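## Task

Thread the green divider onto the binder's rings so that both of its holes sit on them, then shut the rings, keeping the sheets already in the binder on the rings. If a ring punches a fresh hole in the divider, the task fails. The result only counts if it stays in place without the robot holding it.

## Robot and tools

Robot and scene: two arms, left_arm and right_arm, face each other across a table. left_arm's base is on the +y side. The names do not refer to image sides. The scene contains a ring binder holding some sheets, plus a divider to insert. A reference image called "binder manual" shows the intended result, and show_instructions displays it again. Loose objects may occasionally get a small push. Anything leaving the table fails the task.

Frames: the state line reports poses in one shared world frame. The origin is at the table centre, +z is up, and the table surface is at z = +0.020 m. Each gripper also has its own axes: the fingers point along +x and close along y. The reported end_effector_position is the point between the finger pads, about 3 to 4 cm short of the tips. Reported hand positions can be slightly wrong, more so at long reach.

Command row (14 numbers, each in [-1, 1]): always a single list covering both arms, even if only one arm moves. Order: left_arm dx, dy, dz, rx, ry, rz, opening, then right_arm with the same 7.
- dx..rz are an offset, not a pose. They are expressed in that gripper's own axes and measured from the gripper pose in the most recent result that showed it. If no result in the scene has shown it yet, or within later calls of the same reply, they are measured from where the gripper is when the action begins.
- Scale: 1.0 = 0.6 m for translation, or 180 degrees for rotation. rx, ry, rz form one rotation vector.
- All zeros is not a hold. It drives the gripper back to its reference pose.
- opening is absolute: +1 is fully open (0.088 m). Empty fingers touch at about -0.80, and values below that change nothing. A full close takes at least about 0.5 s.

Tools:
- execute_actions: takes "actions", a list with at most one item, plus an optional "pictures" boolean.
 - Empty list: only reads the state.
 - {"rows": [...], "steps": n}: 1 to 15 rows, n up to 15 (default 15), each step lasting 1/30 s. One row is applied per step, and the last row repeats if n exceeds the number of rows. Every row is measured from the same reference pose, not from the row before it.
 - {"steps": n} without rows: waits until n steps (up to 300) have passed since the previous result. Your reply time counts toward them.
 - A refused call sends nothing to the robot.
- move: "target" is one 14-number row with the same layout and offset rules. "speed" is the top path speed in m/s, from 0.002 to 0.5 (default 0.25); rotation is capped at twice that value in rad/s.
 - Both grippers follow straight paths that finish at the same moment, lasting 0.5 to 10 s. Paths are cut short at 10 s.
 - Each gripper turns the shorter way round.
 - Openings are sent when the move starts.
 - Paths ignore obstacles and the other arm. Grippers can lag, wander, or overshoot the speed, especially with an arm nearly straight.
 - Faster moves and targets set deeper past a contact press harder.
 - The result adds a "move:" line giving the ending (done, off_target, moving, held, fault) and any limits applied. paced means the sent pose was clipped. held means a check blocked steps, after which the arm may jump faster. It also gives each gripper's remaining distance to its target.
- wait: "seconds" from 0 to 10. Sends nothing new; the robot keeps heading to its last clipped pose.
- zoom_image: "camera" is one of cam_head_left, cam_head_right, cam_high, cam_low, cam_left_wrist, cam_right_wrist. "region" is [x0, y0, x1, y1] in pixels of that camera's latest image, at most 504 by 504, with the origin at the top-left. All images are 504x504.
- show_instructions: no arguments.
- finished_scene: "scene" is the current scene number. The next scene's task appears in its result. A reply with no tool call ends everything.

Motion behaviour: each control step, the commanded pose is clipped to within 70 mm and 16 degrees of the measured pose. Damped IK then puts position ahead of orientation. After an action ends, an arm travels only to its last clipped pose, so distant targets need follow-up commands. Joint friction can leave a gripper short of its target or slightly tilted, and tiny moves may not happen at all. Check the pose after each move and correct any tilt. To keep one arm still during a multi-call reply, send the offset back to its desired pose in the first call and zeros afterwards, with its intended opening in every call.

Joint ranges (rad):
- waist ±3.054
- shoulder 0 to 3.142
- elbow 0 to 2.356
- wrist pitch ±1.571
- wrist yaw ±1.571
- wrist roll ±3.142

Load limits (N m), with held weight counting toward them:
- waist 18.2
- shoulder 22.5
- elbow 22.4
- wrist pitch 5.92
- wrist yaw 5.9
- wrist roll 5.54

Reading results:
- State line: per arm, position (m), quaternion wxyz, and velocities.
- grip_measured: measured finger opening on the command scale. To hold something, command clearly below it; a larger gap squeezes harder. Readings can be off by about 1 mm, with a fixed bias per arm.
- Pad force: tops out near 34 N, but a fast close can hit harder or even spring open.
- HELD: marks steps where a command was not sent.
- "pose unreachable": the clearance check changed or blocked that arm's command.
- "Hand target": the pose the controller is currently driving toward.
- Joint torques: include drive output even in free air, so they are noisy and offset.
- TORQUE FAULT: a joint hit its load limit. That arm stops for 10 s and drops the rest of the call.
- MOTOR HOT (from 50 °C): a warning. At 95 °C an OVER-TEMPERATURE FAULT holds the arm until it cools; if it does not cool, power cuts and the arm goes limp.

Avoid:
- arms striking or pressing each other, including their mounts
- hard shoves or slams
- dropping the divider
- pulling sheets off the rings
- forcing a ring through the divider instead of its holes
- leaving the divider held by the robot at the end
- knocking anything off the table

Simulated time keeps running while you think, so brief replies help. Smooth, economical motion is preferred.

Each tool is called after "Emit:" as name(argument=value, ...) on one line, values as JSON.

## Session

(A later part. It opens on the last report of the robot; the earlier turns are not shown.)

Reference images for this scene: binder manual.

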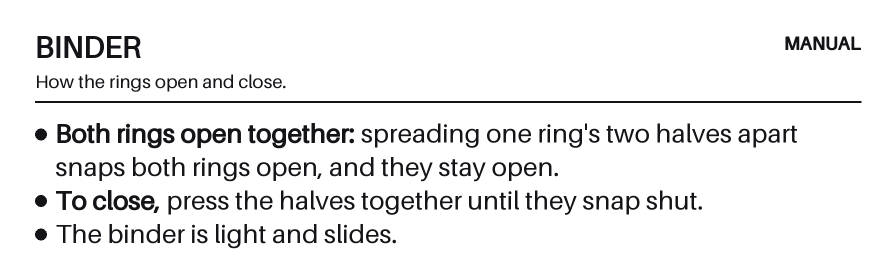

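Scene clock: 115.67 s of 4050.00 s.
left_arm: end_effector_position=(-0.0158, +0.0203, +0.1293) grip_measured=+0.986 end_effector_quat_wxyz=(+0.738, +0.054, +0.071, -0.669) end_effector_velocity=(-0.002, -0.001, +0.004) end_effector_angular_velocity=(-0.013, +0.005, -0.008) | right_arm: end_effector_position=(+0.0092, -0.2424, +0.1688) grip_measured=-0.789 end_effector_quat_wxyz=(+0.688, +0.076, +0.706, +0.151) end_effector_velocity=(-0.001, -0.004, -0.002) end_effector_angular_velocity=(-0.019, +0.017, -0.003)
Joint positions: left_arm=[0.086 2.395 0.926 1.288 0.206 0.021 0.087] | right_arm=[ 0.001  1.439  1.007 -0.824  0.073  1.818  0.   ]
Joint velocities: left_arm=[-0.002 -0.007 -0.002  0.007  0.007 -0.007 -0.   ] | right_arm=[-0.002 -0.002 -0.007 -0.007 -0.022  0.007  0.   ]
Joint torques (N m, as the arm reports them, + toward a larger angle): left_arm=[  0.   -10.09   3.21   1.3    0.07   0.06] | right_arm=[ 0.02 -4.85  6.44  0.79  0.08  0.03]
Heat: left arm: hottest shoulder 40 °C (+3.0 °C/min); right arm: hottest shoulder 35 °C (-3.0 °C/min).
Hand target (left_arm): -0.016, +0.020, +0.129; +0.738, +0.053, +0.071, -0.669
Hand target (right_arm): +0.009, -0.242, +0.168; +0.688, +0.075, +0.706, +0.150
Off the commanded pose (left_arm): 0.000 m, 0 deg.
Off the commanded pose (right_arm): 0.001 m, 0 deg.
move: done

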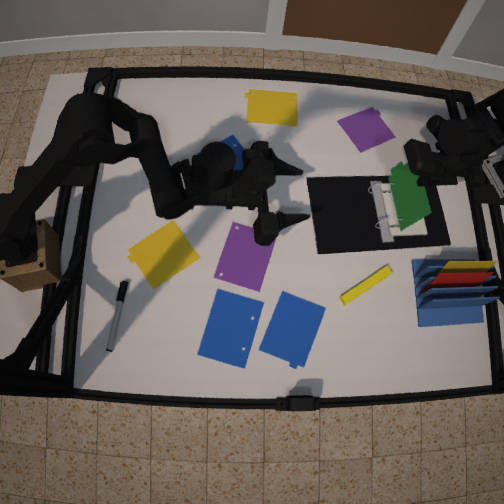

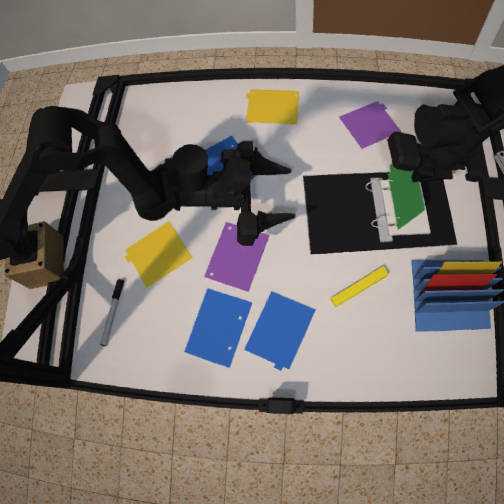

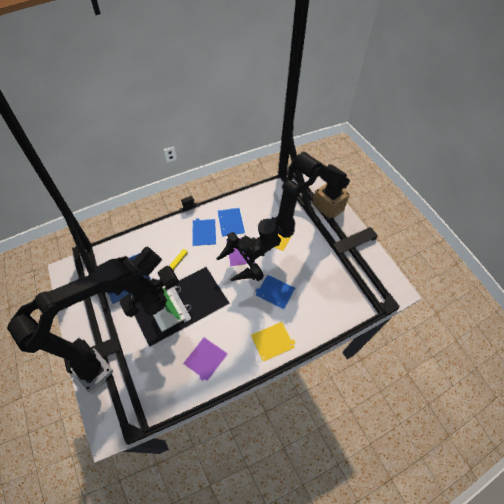

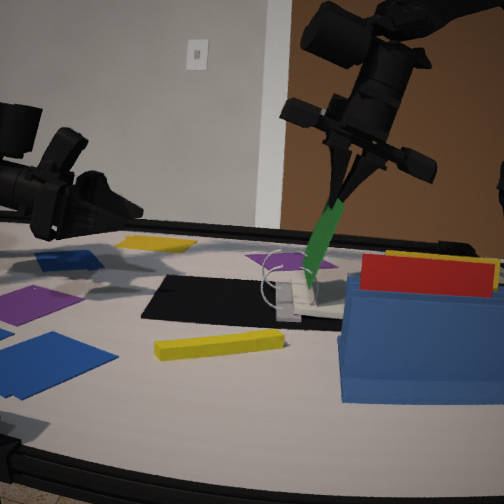

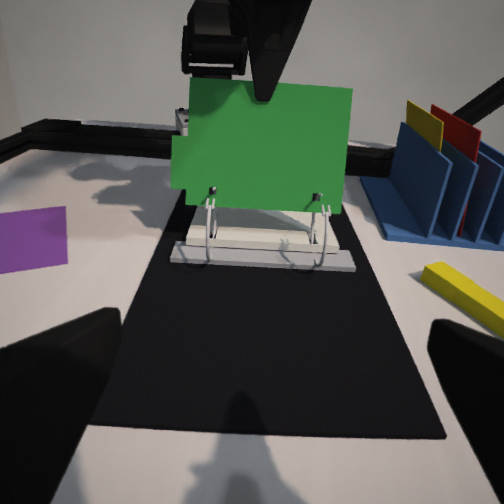

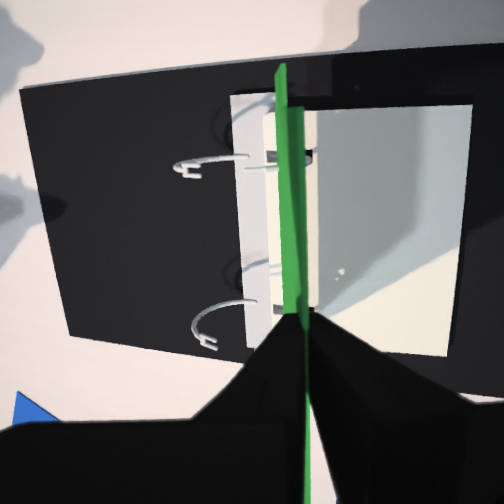

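Emit:
move(target=[0,0,0,0,0,0,1,0.03,-0.105,0,0,0,0.14,-0.55], speed=0.06)

Scene clock: 124.37 s of 4050.00 s.
left_arm: end_effector_position=(-0.0158, +0.0203, +0.1291) grip_measured=+0.986 end_effector_quat_wxyz=(+0.738, +0.054, +0.071, -0.669) end_effector_velocity=(-0.000, -0.000, -0.002) end_effector_angular_velocity=(+0.004, +0.037, +0.011) | right_arm: end_effector_position=(+0.0140, -0.2932, +0.1321) grip_measured=-0.550 end_effector_quat_wxyz=(+0.639, +0.228, +0.671, +0.299) end_effector_velocity=(+0.001, -0.004, -0.004) end_effector_angular_velocity=(-0.013, -0.007, +0.013)
Joint positions: left_arm=[0.086 2.395 0.926 1.288 0.206 0.021 0.087] | right_arm=[ 0.188  0.979  0.376 -0.252  0.297  1.903  0.012]
Joint velocities: left_arm=[-0.002  0.002  0.002 -0.007 -0.007 -0.037 -0.   ] | right_arm=[ 0.002 -0.007 -0.012 -0.007 -0.007 -0.007 -0.   ]
Joint torques (N m, as the arm reports them, + toward a larger angle): left_arm=[  0.   -10.11   3.26   1.31   0.07   0.05] | right_arm=[ 0.13 -3.01  5.28  1.48  0.25  0.11]
Heat: left arm: hottest shoulder 41 °C (+3.0 °C/min); right arm: hottest shoulder 35 °C (-4.1 °C/min).
Hand target (left_arm): -0.016, +0.020, +0.129; +0.738, +0.054, +0.071, -0.669
Hand target (right_arm): +0.015, -0.295, +0.130; +0.639, +0.228, +0.671, +0.299
Off the commanded pose (left_arm): 0.000 m, 0 deg.
Off the commanded pose (right_arm): 0.003 m, 0 deg.
move: done

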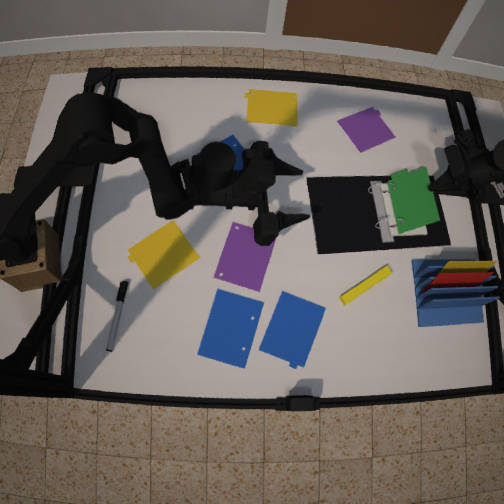

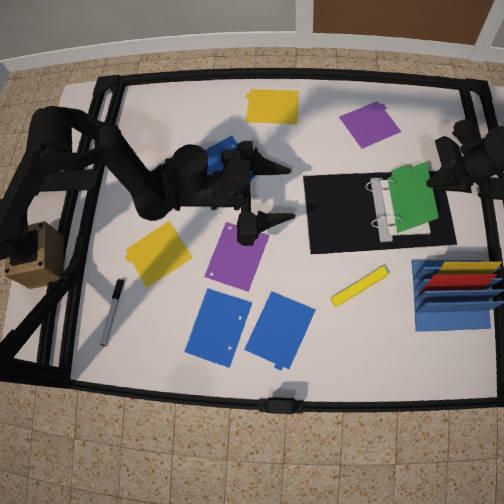

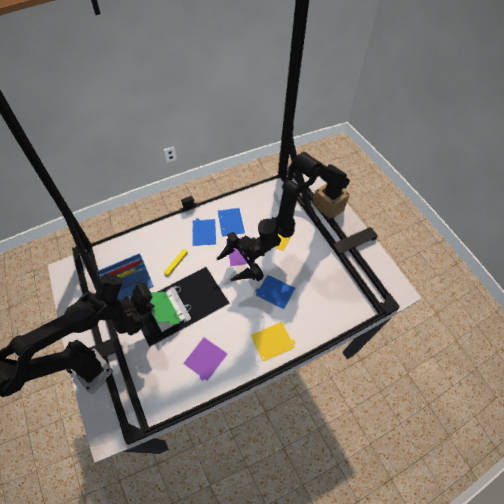

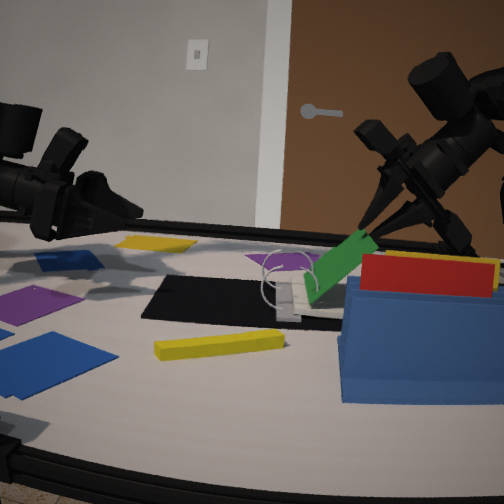

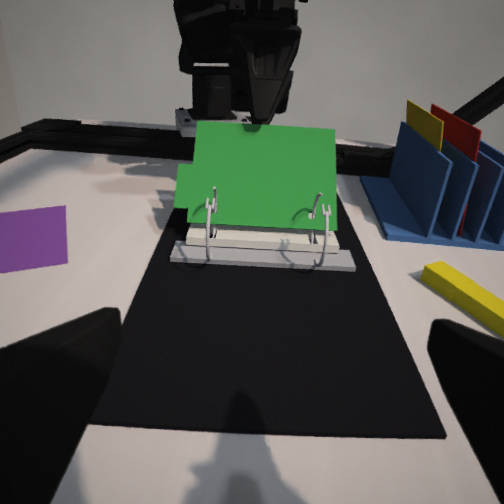

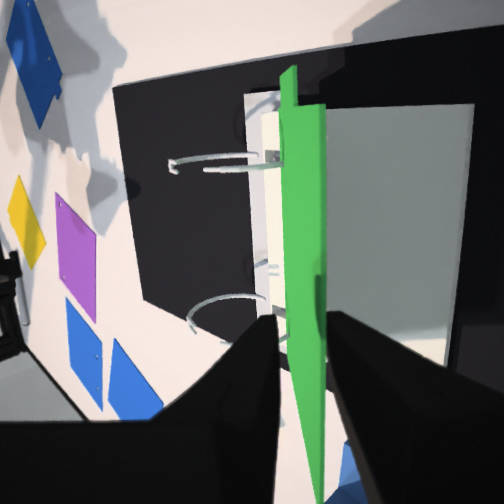

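Emit:
move(target=[0,0,0,0,0,0,1,0.02,-0.04,0,0,0,0,-0.2], speed=0.04)

Scene clock: 128.27 s of 4050.00 s.
left_arm: end_effector_position=(-0.0158, +0.0203, +0.1291) grip_measured=+0.986 end_effector_quat_wxyz=(+0.738, +0.054, +0.071, -0.669) end_effector_velocity=(-0.000, +0.000, -0.001) end_effector_angular_velocity=(+0.008, -0.006, +0.003) | right_arm: end_effector_position=(+0.0139, -0.3001, +0.1106) grip_measured=-0.200 end_effector_quat_wxyz=(+0.636, +0.231, +0.672, +0.301) end_effector_velocity=(-0.002, +0.001, -0.000) end_effector_angular_velocity=(+0.008, +0.006, +0.013)
Joint positions: left_arm=[0.086 2.395 0.926 1.288 0.206 0.021 0.087] | right_arm=[ 0.212  0.998  0.285 -0.138  0.312  1.922  0.029]
Joint velocities: left_arm=[-0.002 -0.002 -0.002 -0.007 -0.007  0.007 -0.   ] | right_arm=[ 0.002  0.002 -0.007  0.022 -0.007 -0.007 -0.   ]
Joint torques (N m, as the arm reports them, + toward a larger angle): left_arm=[  0.02 -10.07   3.23   1.3    0.08   0.05] | right_arm=[ 0.08 -1.96  5.02  1.52  0.23  0.05]
Heat: left arm: hottest shoulder 41 °C (+3.0 °C/min); right arm: hottest shoulder 34 °C (-5.1 °C/min).
Hand target (left_arm): -0.016, +0.020, +0.129; +0.738, +0.054, +0.071, -0.669
Hand target (right_arm): +0.015, -0.302, +0.107; +0.639, +0.227, +0.671, +0.299
Off the commanded pose (left_arm): 0.000 m, 0 deg.
Off the commanded pose (right_arm): 0.004 m, 1 deg.
move: done

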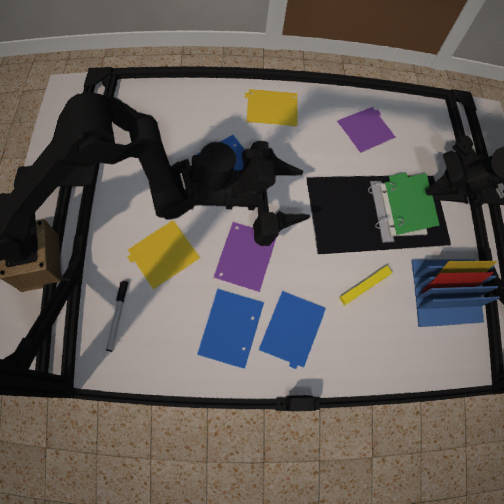

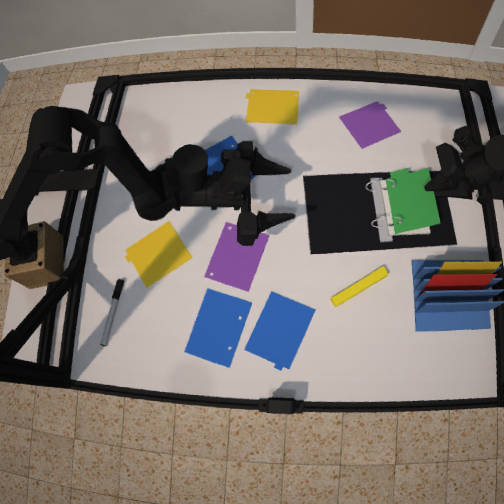

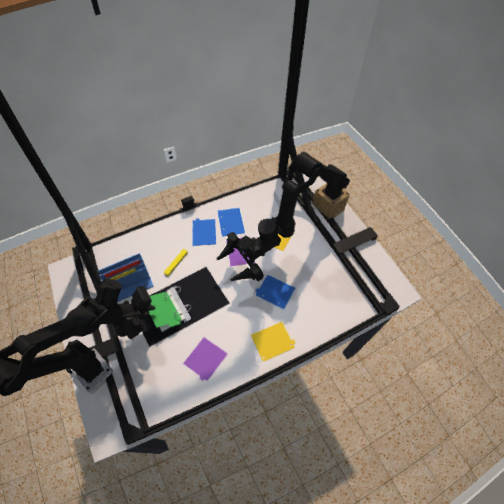

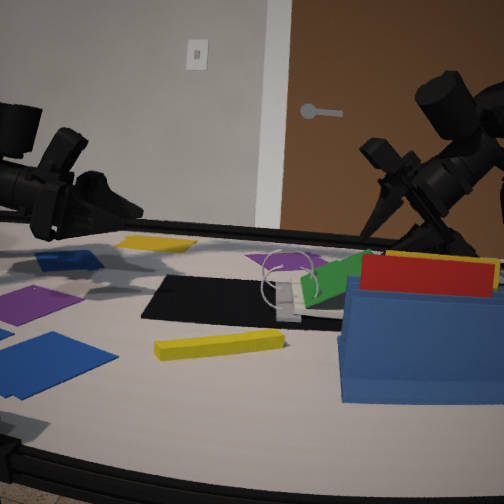

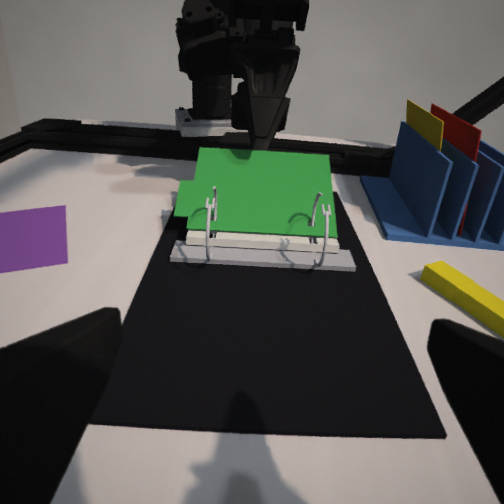

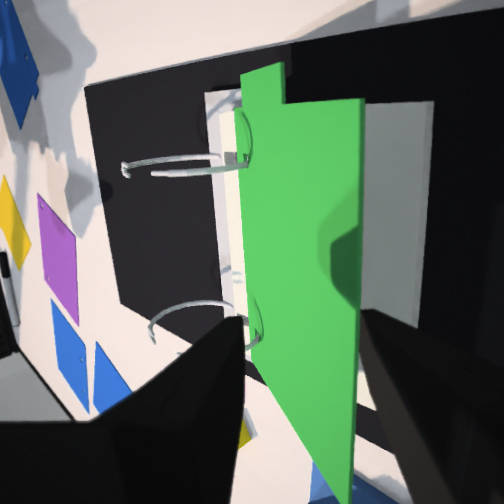

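It follows the finger down. Open and withdraw; retract left arm for clearance.

Emit:
move(target=[-0.15,0,0,0,0,0,1,-0.02,0,0,0,0,-0.04,0.9], speed=0.1)

Scene clock: 132.53 s of 4050.00 s.
left_arm: end_effector_position=(-0.0242, +0.1073, +0.1409) grip_measured=+0.986 end_effector_quat_wxyz=(+0.738, +0.055, +0.076, -0.668) end_effector_velocity=(-0.001, +0.002, -0.003) end_effector_angular_velocity=(+0.020, +0.014, +0.006) | right_arm: end_effector_position=(+0.0158, -0.3104, +0.1165) grip_measured=+0.900 end_effector_quat_wxyz=(+0.656, +0.185, +0.684, +0.261) end_effector_velocity=(-0.001, -0.002, -0.001) end_effector_angular_velocity=(-0.009, -0.003, +0.012)
Joint positions: left_arm=[0.15  2.245 0.55  1.5   0.268 0.031 0.087] | right_arm=[ 0.196  0.998  0.388 -0.367  0.258  1.939  0.083]
Joint velocities: left_arm=[-0.002 -0.007 -0.007 -0.022 -0.007 -0.007 -0.   ] | right_arm=[ 0.002 -0.002 -0.002 -0.007 -0.007 -0.007  0.   ]
Joint torques (N m, as the arm reports them, + toward a larger angle): left_arm=[ 0.34 -9.5   1.34  1.5   0.22  0.16] | right_arm=[-0.2  -2.48  7.26  1.09  0.16  0.09]
Heat: left arm: hottest shoulder 41 °C (+3.0 °C/min); right arm: hottest shoulder 34 °C (-5.1 °C/min).
Hand target (left_arm): -0.024, +0.108, +0.145; +0.738, +0.054, +0.071, -0.669
Hand target (right_arm): +0.015, -0.309, +0.119; +0.653, +0.188, +0.686, +0.261
Off the commanded pose (left_arm): 0.004 m, 1 deg.
Off the commanded pose (right_arm): 0.004 m, 0 deg.
move: done

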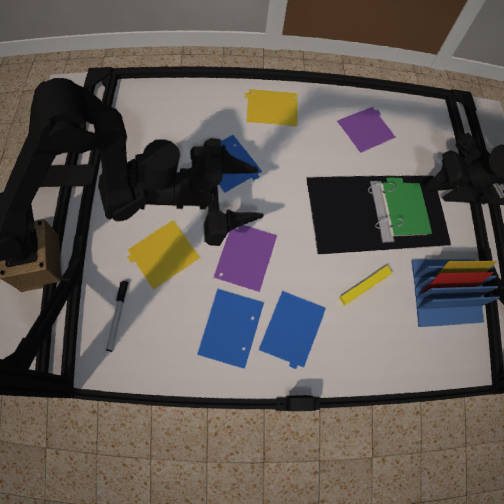

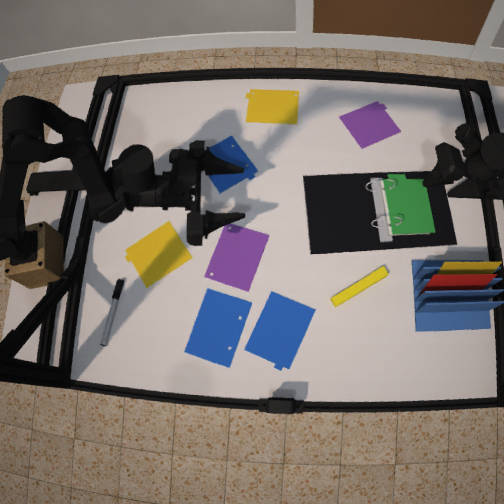

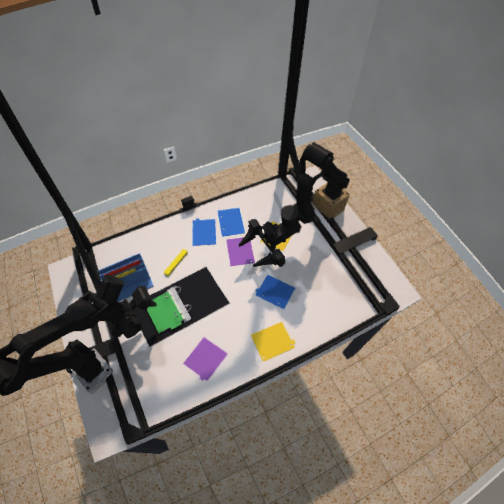

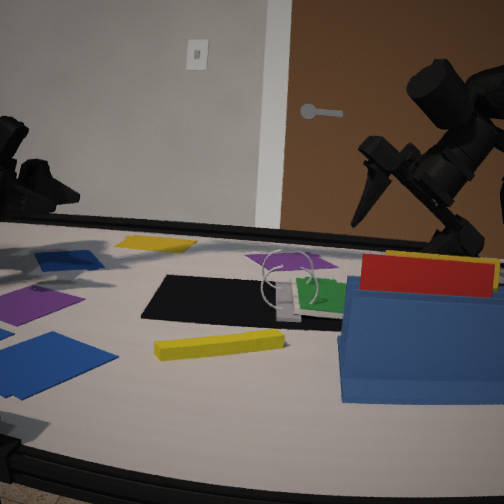

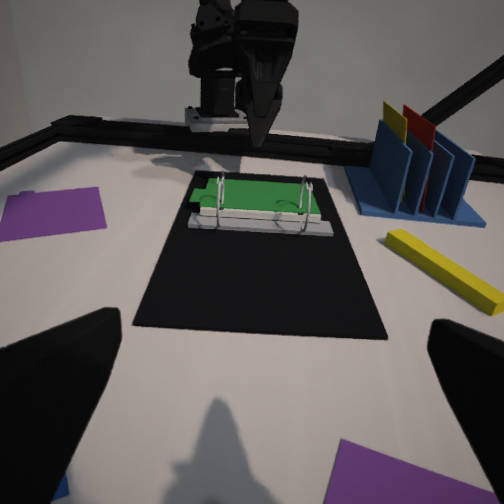

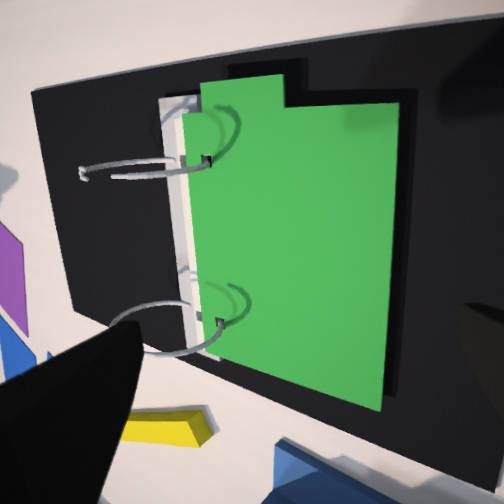

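Emit:
move(target=[0,0,0,0,0,0,1,0.104,0.177,0.062,0,0,-0.205,0.9], speed=0.2)

Emit:
zoom_image(camera="cam_low", region=[200,150,380,330])

Scene clock: 141.47 s of 4050.00 s.
left_arm: end_effector_position=(-0.0242, +0.1075, +0.1409) grip_measured=+0.986 end_effector_quat_wxyz=(+0.738, +0.055, +0.076, -0.668) end_effector_velocity=(+0.000, -0.001, -0.000) end_effector_angular_velocity=(+0.002, +0.007, +0.006) | right_arm: end_effector_position=(+0.0386, -0.1872, +0.1347) grip_measured=+0.900 end_effector_quat_wxyz=(+0.703, -0.038, +0.709, +0.041) end_effector_velocity=(+0.000, -0.003, +0.003) end_effector_angular_velocity=(-0.023, +0.003, +0.005)
Joint positions: left_arm=[0.151 2.244 0.549 1.501 0.268 0.031 0.087] | right_arm=[-0.171  1.881  1.398 -1.083 -0.009  1.652  0.083]
Joint velocities: left_arm=[-0.002 -0.002  0.002 -0.007 -0.007 -0.007 -0.   ] | right_arm=[-0.002  0.002  0.017 -0.037 -0.007 -0.007 -0.   ]
Joint torques (N m, as the arm reports them, + toward a larger angle): left_arm=[-0.01 -7.85  2.15  1.28  0.08  0.04] | right_arm=[-0.18 -7.    6.32  0.13 -0.03  0.02]
Heat: left arm: hottest shoulder 41 °C (+2.0 °C/min); right arm: hottest shoulder 33 °C (-5.1 °C/min).
Hand target (left_arm): -0.024, +0.107, +0.141; +0.738, +0.055, +0.077, -0.668
Hand target (right_arm): +0.039, -0.186, +0.133; +0.702, -0.041, +0.710, +0.039
Off the commanded pose (left_arm): 0.000 m, 0 deg.
Off the commanded pose (right_arm): 0.005 m, 0 deg.
After step 90, 3.93 s passed at rest.
move: done

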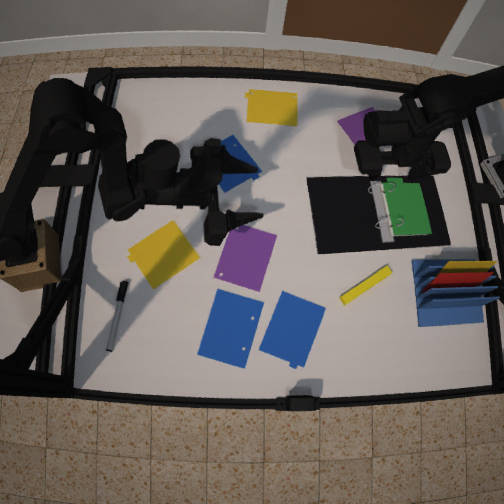

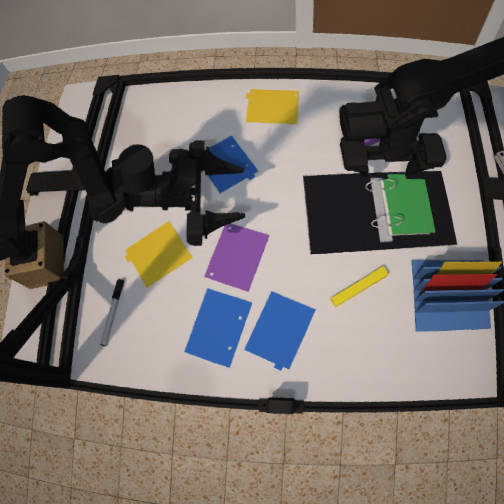

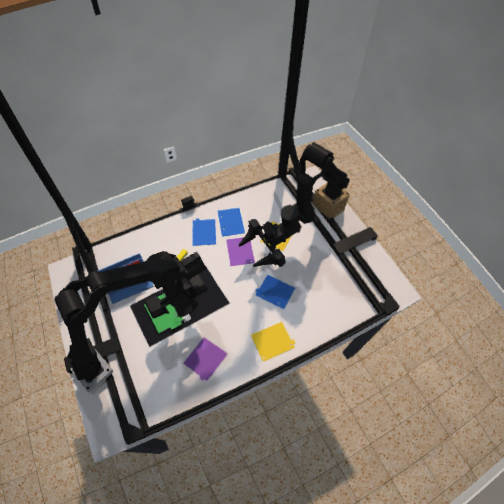

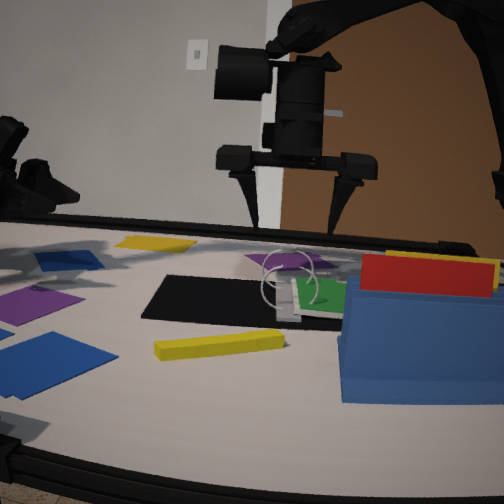

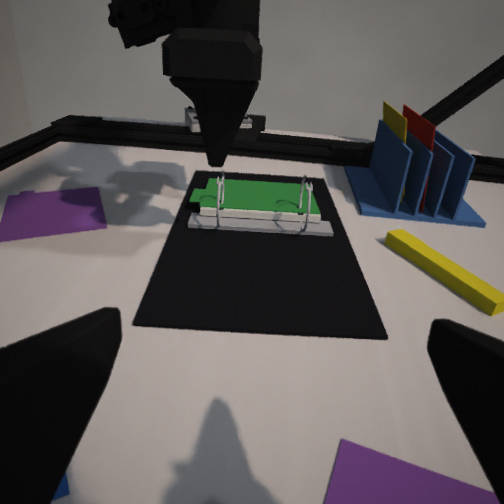

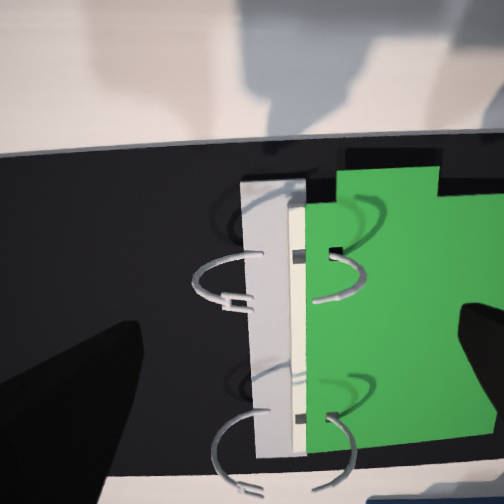

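Region (200, 150, 380, 330) of cam_low's 504x504 image, scaled by 2.800, with more detail than that image has.

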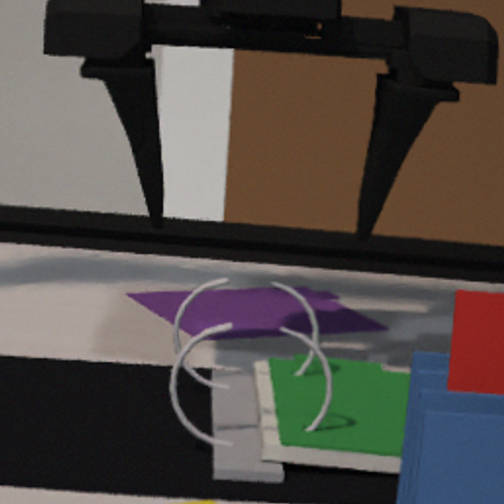

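Emit:
move(target=[0,0,0,0,0,0,1,0.078,0.007,-0.006,0,0,0,0.9], speed=0.06)

Emit:
zoom_image(camera="cam_low", region=[200,150,380,330])

Scene clock: 152.93 s of 4050.00 s.
left_arm: end_effector_position=(-0.0242, +0.1075, +0.1408) grip_measured=+0.986 end_effector_quat_wxyz=(+0.738, +0.055, +0.077, -0.668) end_effector_velocity=(-0.003, +0.001, -0.006) end_effector_angular_velocity=(+0.026, +0.001, -0.002) | right_arm: end_effector_position=(+0.0345, -0.1799, +0.0933) grip_measured=+0.900 end_effector_quat_wxyz=(+0.702, -0.033, +0.710, +0.046) end_effector_velocity=(-0.000, +0.001, +0.000) end_effector_angular_velocity=(+0.006, +0.009, +0.005)
Joint positions: left_arm=[0.151 2.245 0.549 1.501 0.268 0.031 0.087] | right_arm=[-0.164  1.946  1.314 -0.918 -0.009  1.66   0.083]
Joint velocities: left_arm=[-0.007  0.002 -0.002 -0.022 -0.007  0.007 -0.   ] | right_arm=[-0.002 -0.002 -0.002  0.007 -0.007 -0.007 -0.   ]
Joint torques (N m, as the arm reports them, + toward a larger angle): left_arm=[-0.01 -7.9   2.06  1.29  0.09  0.05] | right_arm=[ 0.27 -7.28  4.25  0.45  0.05  0.09]
Heat: left arm: hottest shoulder 40 °C (+1.0 °C/min); right arm: hottest shoulder 35 °C (-2.0 °C/min).
Hand target (left_arm): -0.024, +0.107, +0.141; +0.738, +0.055, +0.077, -0.668
Hand target (right_arm): +0.034, -0.183, +0.088; +0.703, -0.038, +0.709, +0.041
Off the commanded pose (left_arm): 0.000 m, 0 deg.
Off the commanded pose (right_arm): 0.006 m, 1 deg.
After step 90, 7.33 s passed at rest.
move: done

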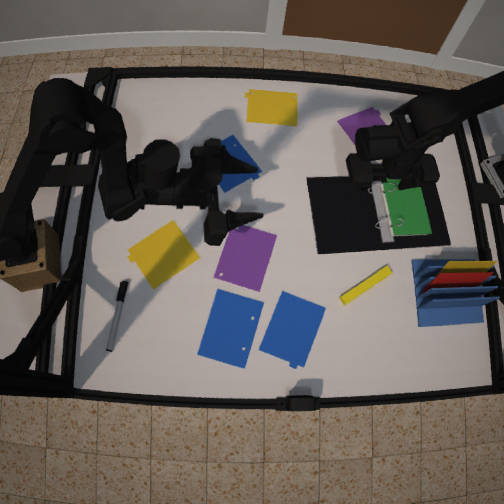

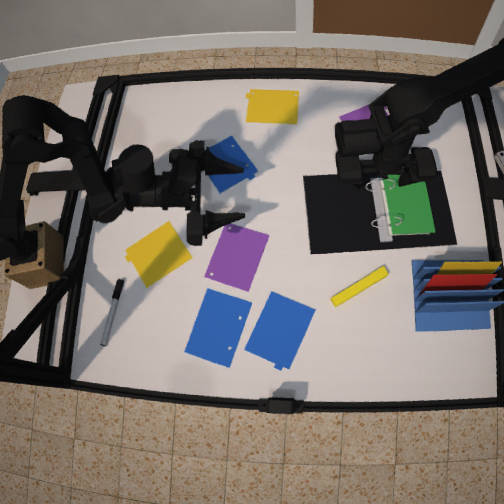

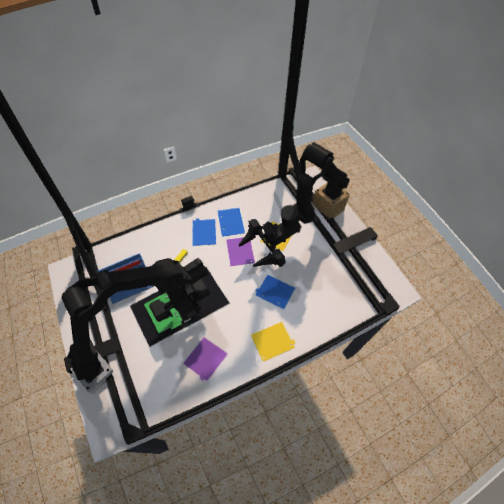

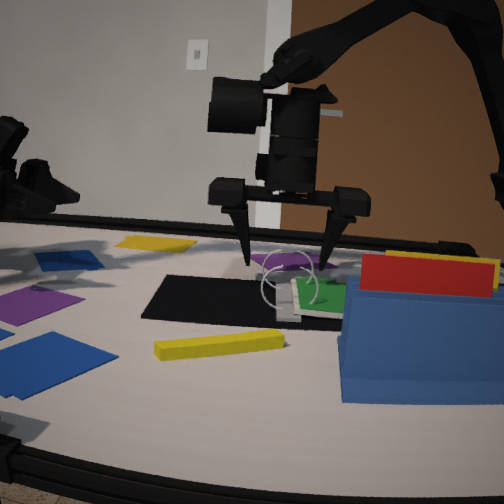

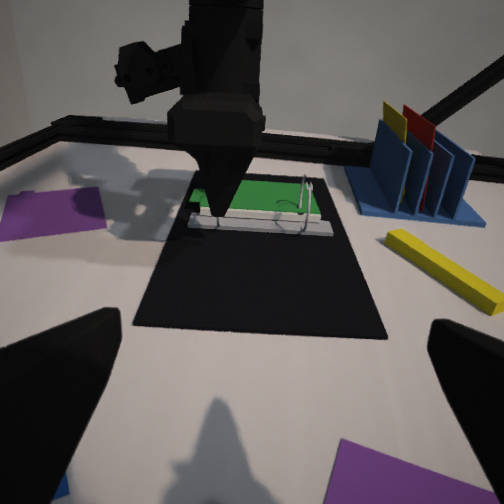

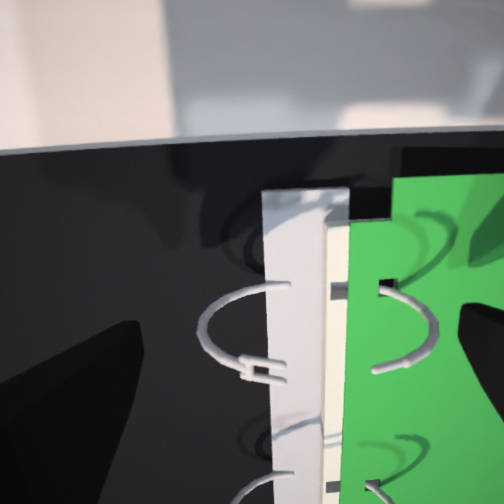

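Region (200, 150, 380, 330) of cam_low's 504x504 image, scaled by 2.800, with more detail than that image has.

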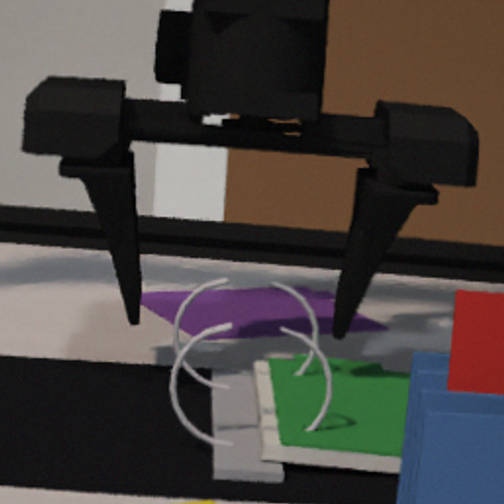

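Emit:
move(target=[0,0,0,0,0,0,1,0.015,-0.013,0,0,0,-0.008,0.75], speed=0.03)

Emit:
execute_actions(actions=[{"rows":[[0,0,0,0,0,0,1,0,0,0,0,0,0,0.7],[0,0,0,0,0,0,1,0,0,0,0,0,0,0.65],[0,0,0,0,0,0,1,0,0,0,0,0,0,0.6],[0,0,0,0,0,0,1,0,0,0,0,0,0,0.55],[0,0,0,0,0,0,1,0,0,0,0,0,0,0.5],[0,0,0,0,0,0,1,0,0,0,0,0,0,0.46],[0,0,0,0,0,0,1,0,0,0,0,0,0,0.42],[0,0,0,0,0,0,1,0,0,0,0,0,0,0.38],[0,0,0,0,0,0,1,0,0,0,0,0,0,0.34],[0,0,0,0,0,0,1,0,0,0,0,0,0,0.3],[0,0,0,0,0,0,1,0,0,0,0,0,0,0.26],[0,0,0,0,0,0,1,0,0,0,0,0,0,0.22]]}])

Scene clock: 158.37 s of 4050.00 s.
left_arm: end_effector_position=(-0.0242, +0.1075, +0.1408) grip_measured=+0.986 end_effector_quat_wxyz=(+0.738, +0.055, +0.077, -0.668) end_effector_velocity=(+0.000, -0.001, -0.000) end_effector_angular_velocity=(+0.002, +0.007, +0.006) | right_arm: end_effector_position=(+0.0353, -0.1846, +0.0882) grip_measured=+0.750 end_effector_quat_wxyz=(+0.702, -0.037, +0.710, +0.042) end_effector_velocity=(-0.002, -0.003, -0.001) end_effector_angular_velocity=(-0.016, +0.019, +0.020)
Joint positions: left_arm=[0.151 2.245 0.549 1.501 0.268 0.031 0.087] | right_arm=[-0.164  1.946  1.292 -0.908 -0.009  1.66   0.076]
Joint velocities: left_arm=[-0.002 -0.002  0.002 -0.007 -0.007 -0.007 -0.   ] | right_arm=[-0.002  0.002 -0.002 -0.007 -0.022 -0.022 -0.   ]
Joint torques (N m, as the arm reports them, + toward a larger angle): left_arm=[-0.02 -7.89  2.07  1.3   0.09  0.04] | right_arm=[ 0.15 -7.66  4.07  0.44 -0.02  0.06]
Heat: left arm: hottest shoulder 39 °C (-1.0 °C/min); right arm: hottest shoulder 35 °C (-1.0 °C/min).
Hand target (left_arm): -0.024, +0.107, +0.141; +0.738, +0.055, +0.077, -0.668
Hand target (right_arm): +0.035, -0.188, +0.084; +0.702, -0.042, +0.710, +0.037
Off the commanded pose (left_arm): 0.000 m, 0 deg.
Off the commanded pose (right_arm): 0.005 m, 1 deg.
After step 90, 1.73 s passed at rest.
move: done

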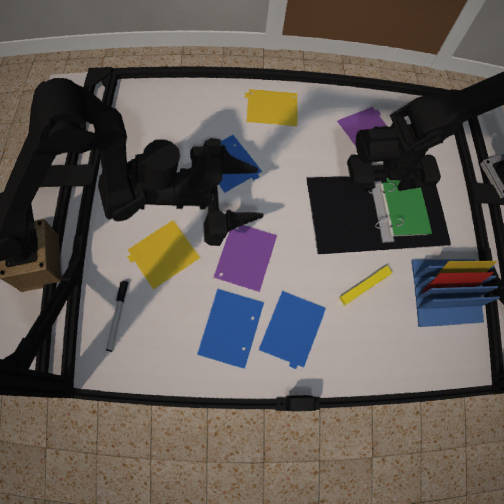

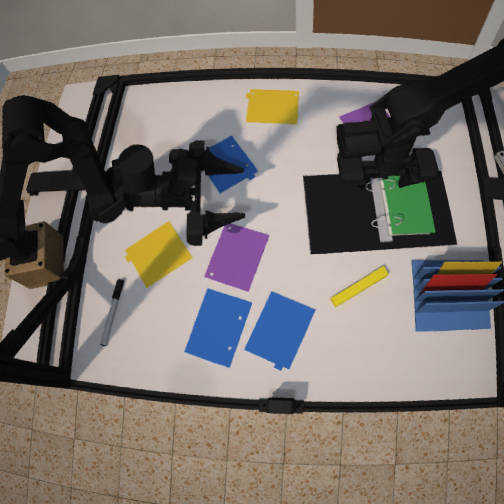

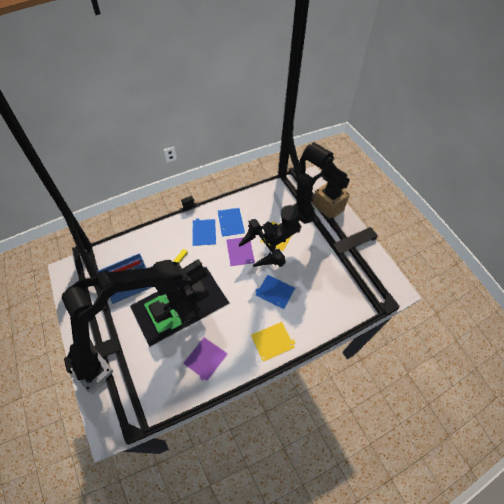

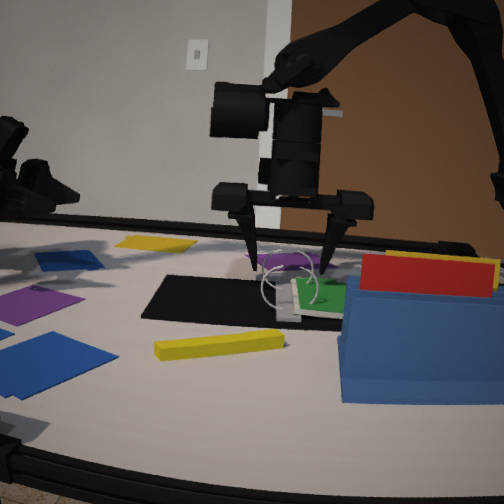

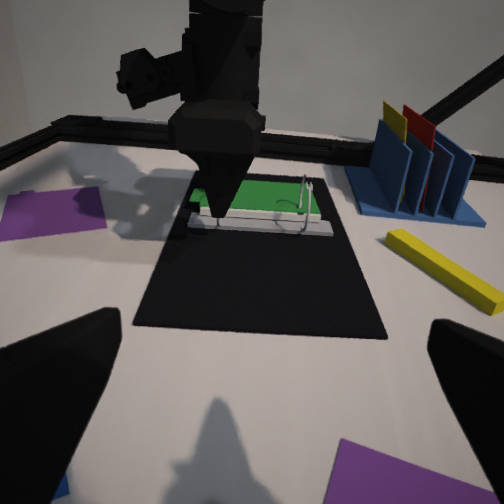

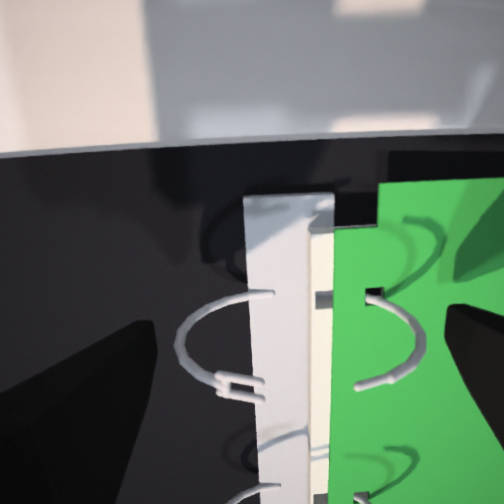

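Scene clock: 158.87 s of 4050.00 s.
left_arm: end_effector_position=(-0.0242, +0.1075, +0.1408) grip_measured=+0.986 end_effector_quat_wxyz=(+0.738, +0.055, +0.077, -0.668) end_effector_velocity=(-0.002, -0.001, +0.004) end_effector_angular_velocity=(-0.012, +0.001, +0.001) | right_arm: end_effector_position=(+0.0352, -0.1842, +0.0895) grip_measured=+0.244 end_effector_quat_wxyz=(+0.702, -0.036, +0.710, +0.044) end_effector_velocity=(+0.000, -0.003, -0.003) end_effector_angular_velocity=(-0.018, +0.004, +0.005)
Joint positions: left_arm=[0.151 2.245 0.549 1.501 0.268 0.031 0.087] | right_arm=[-0.164  1.943  1.293 -0.909 -0.009  1.659  0.051]
Joint velocities: left_arm=[-0.007 -0.007 -0.002  0.007 -0.007 -0.007  0.   ] | right_arm=[-0.002  0.007 -0.002 -0.007 -0.007 -0.007 -0.015]
Joint torques (N m, as the arm reports them, + toward a larger angle): left_arm=[-0.01 -7.9   2.04  1.3   0.09  0.05] | right_arm=[ 0.03 -8.17  5.1   0.33  0.04  0.04]
Heat: left arm: hottest shoulder 39 °C (-1.0 °C/min); right arm: hottest shoulder 35 °C (-1.0 °C/min).
Hand target (left_arm): -0.024, +0.107, +0.141; +0.738, +0.055, +0.077, -0.668
Hand target (right_arm): +0.035, -0.185, +0.088; +0.702, -0.037, +0.710, +0.042
Off the commanded pose (left_arm): 0.000 m, 0 deg.
Off the commanded pose (right_arm): 0.001 m, 0 deg.
Steps of this call (steps 1 to 15: all 15 steps of this action). Readings (end_effector_position):
1: left_arm (-0.0242, +0.1075, +0.1408) | right_arm (+0.0353, -0.1846, +0.0882)
2: left_arm (-0.0242, +0.1075, +0.1408) | right_arm (+0.0353, -0.1846, +0.0882)
4: left_arm (-0.0242, +0.1075, +0.1408) | right_arm (+0.0353, -0.1846, +0.0882)
8: left_arm (-0.0242, +0.1075, +0.1408) | right_arm (+0.0353, -0.1843, +0.0882)
15: the state above

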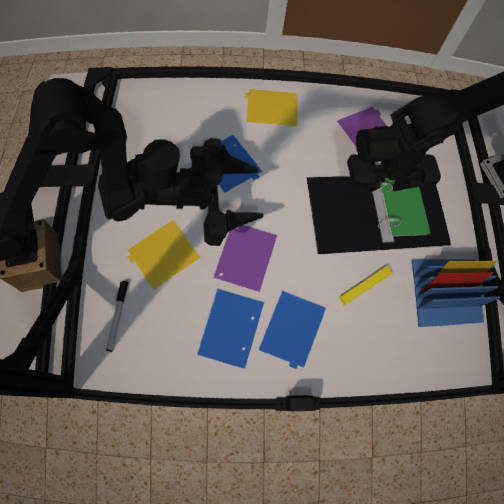

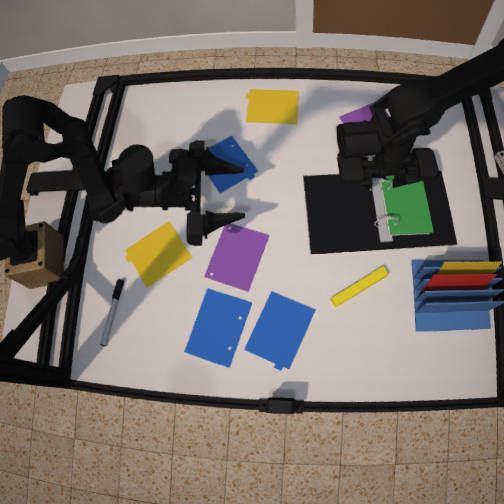

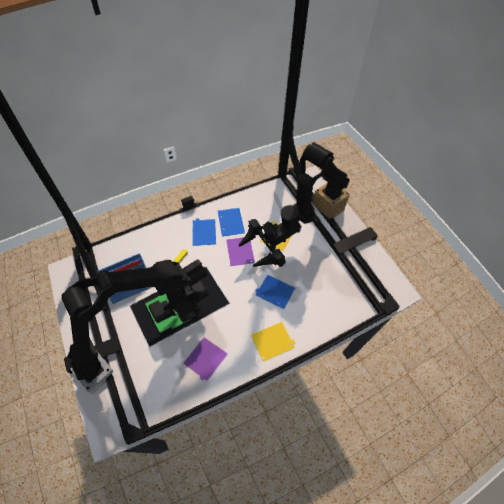

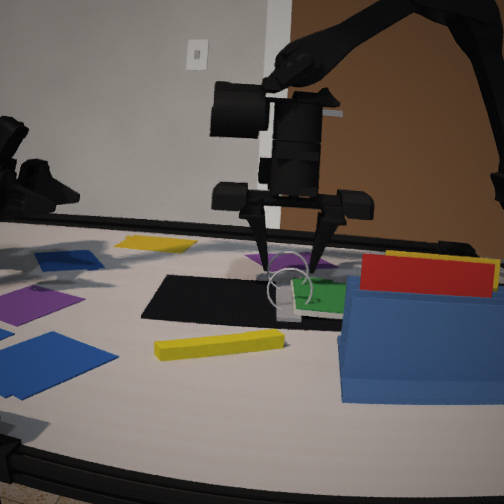

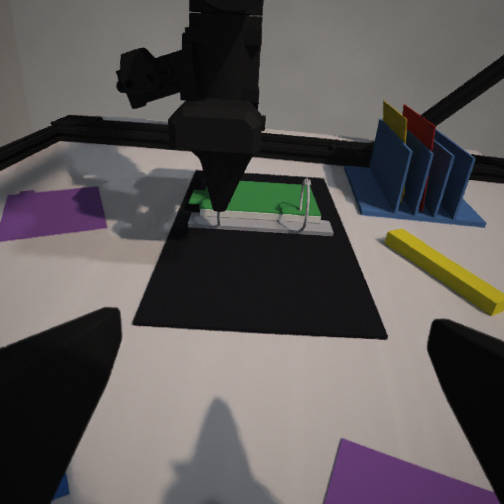

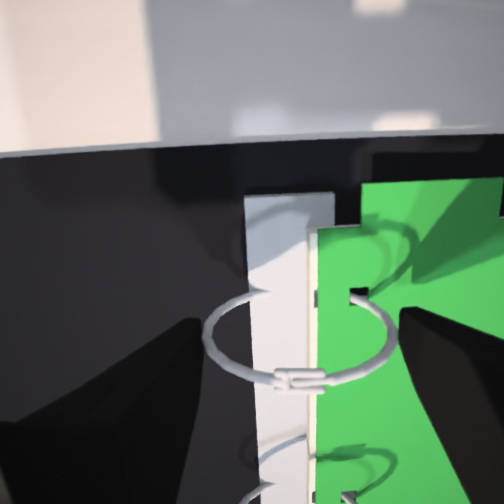

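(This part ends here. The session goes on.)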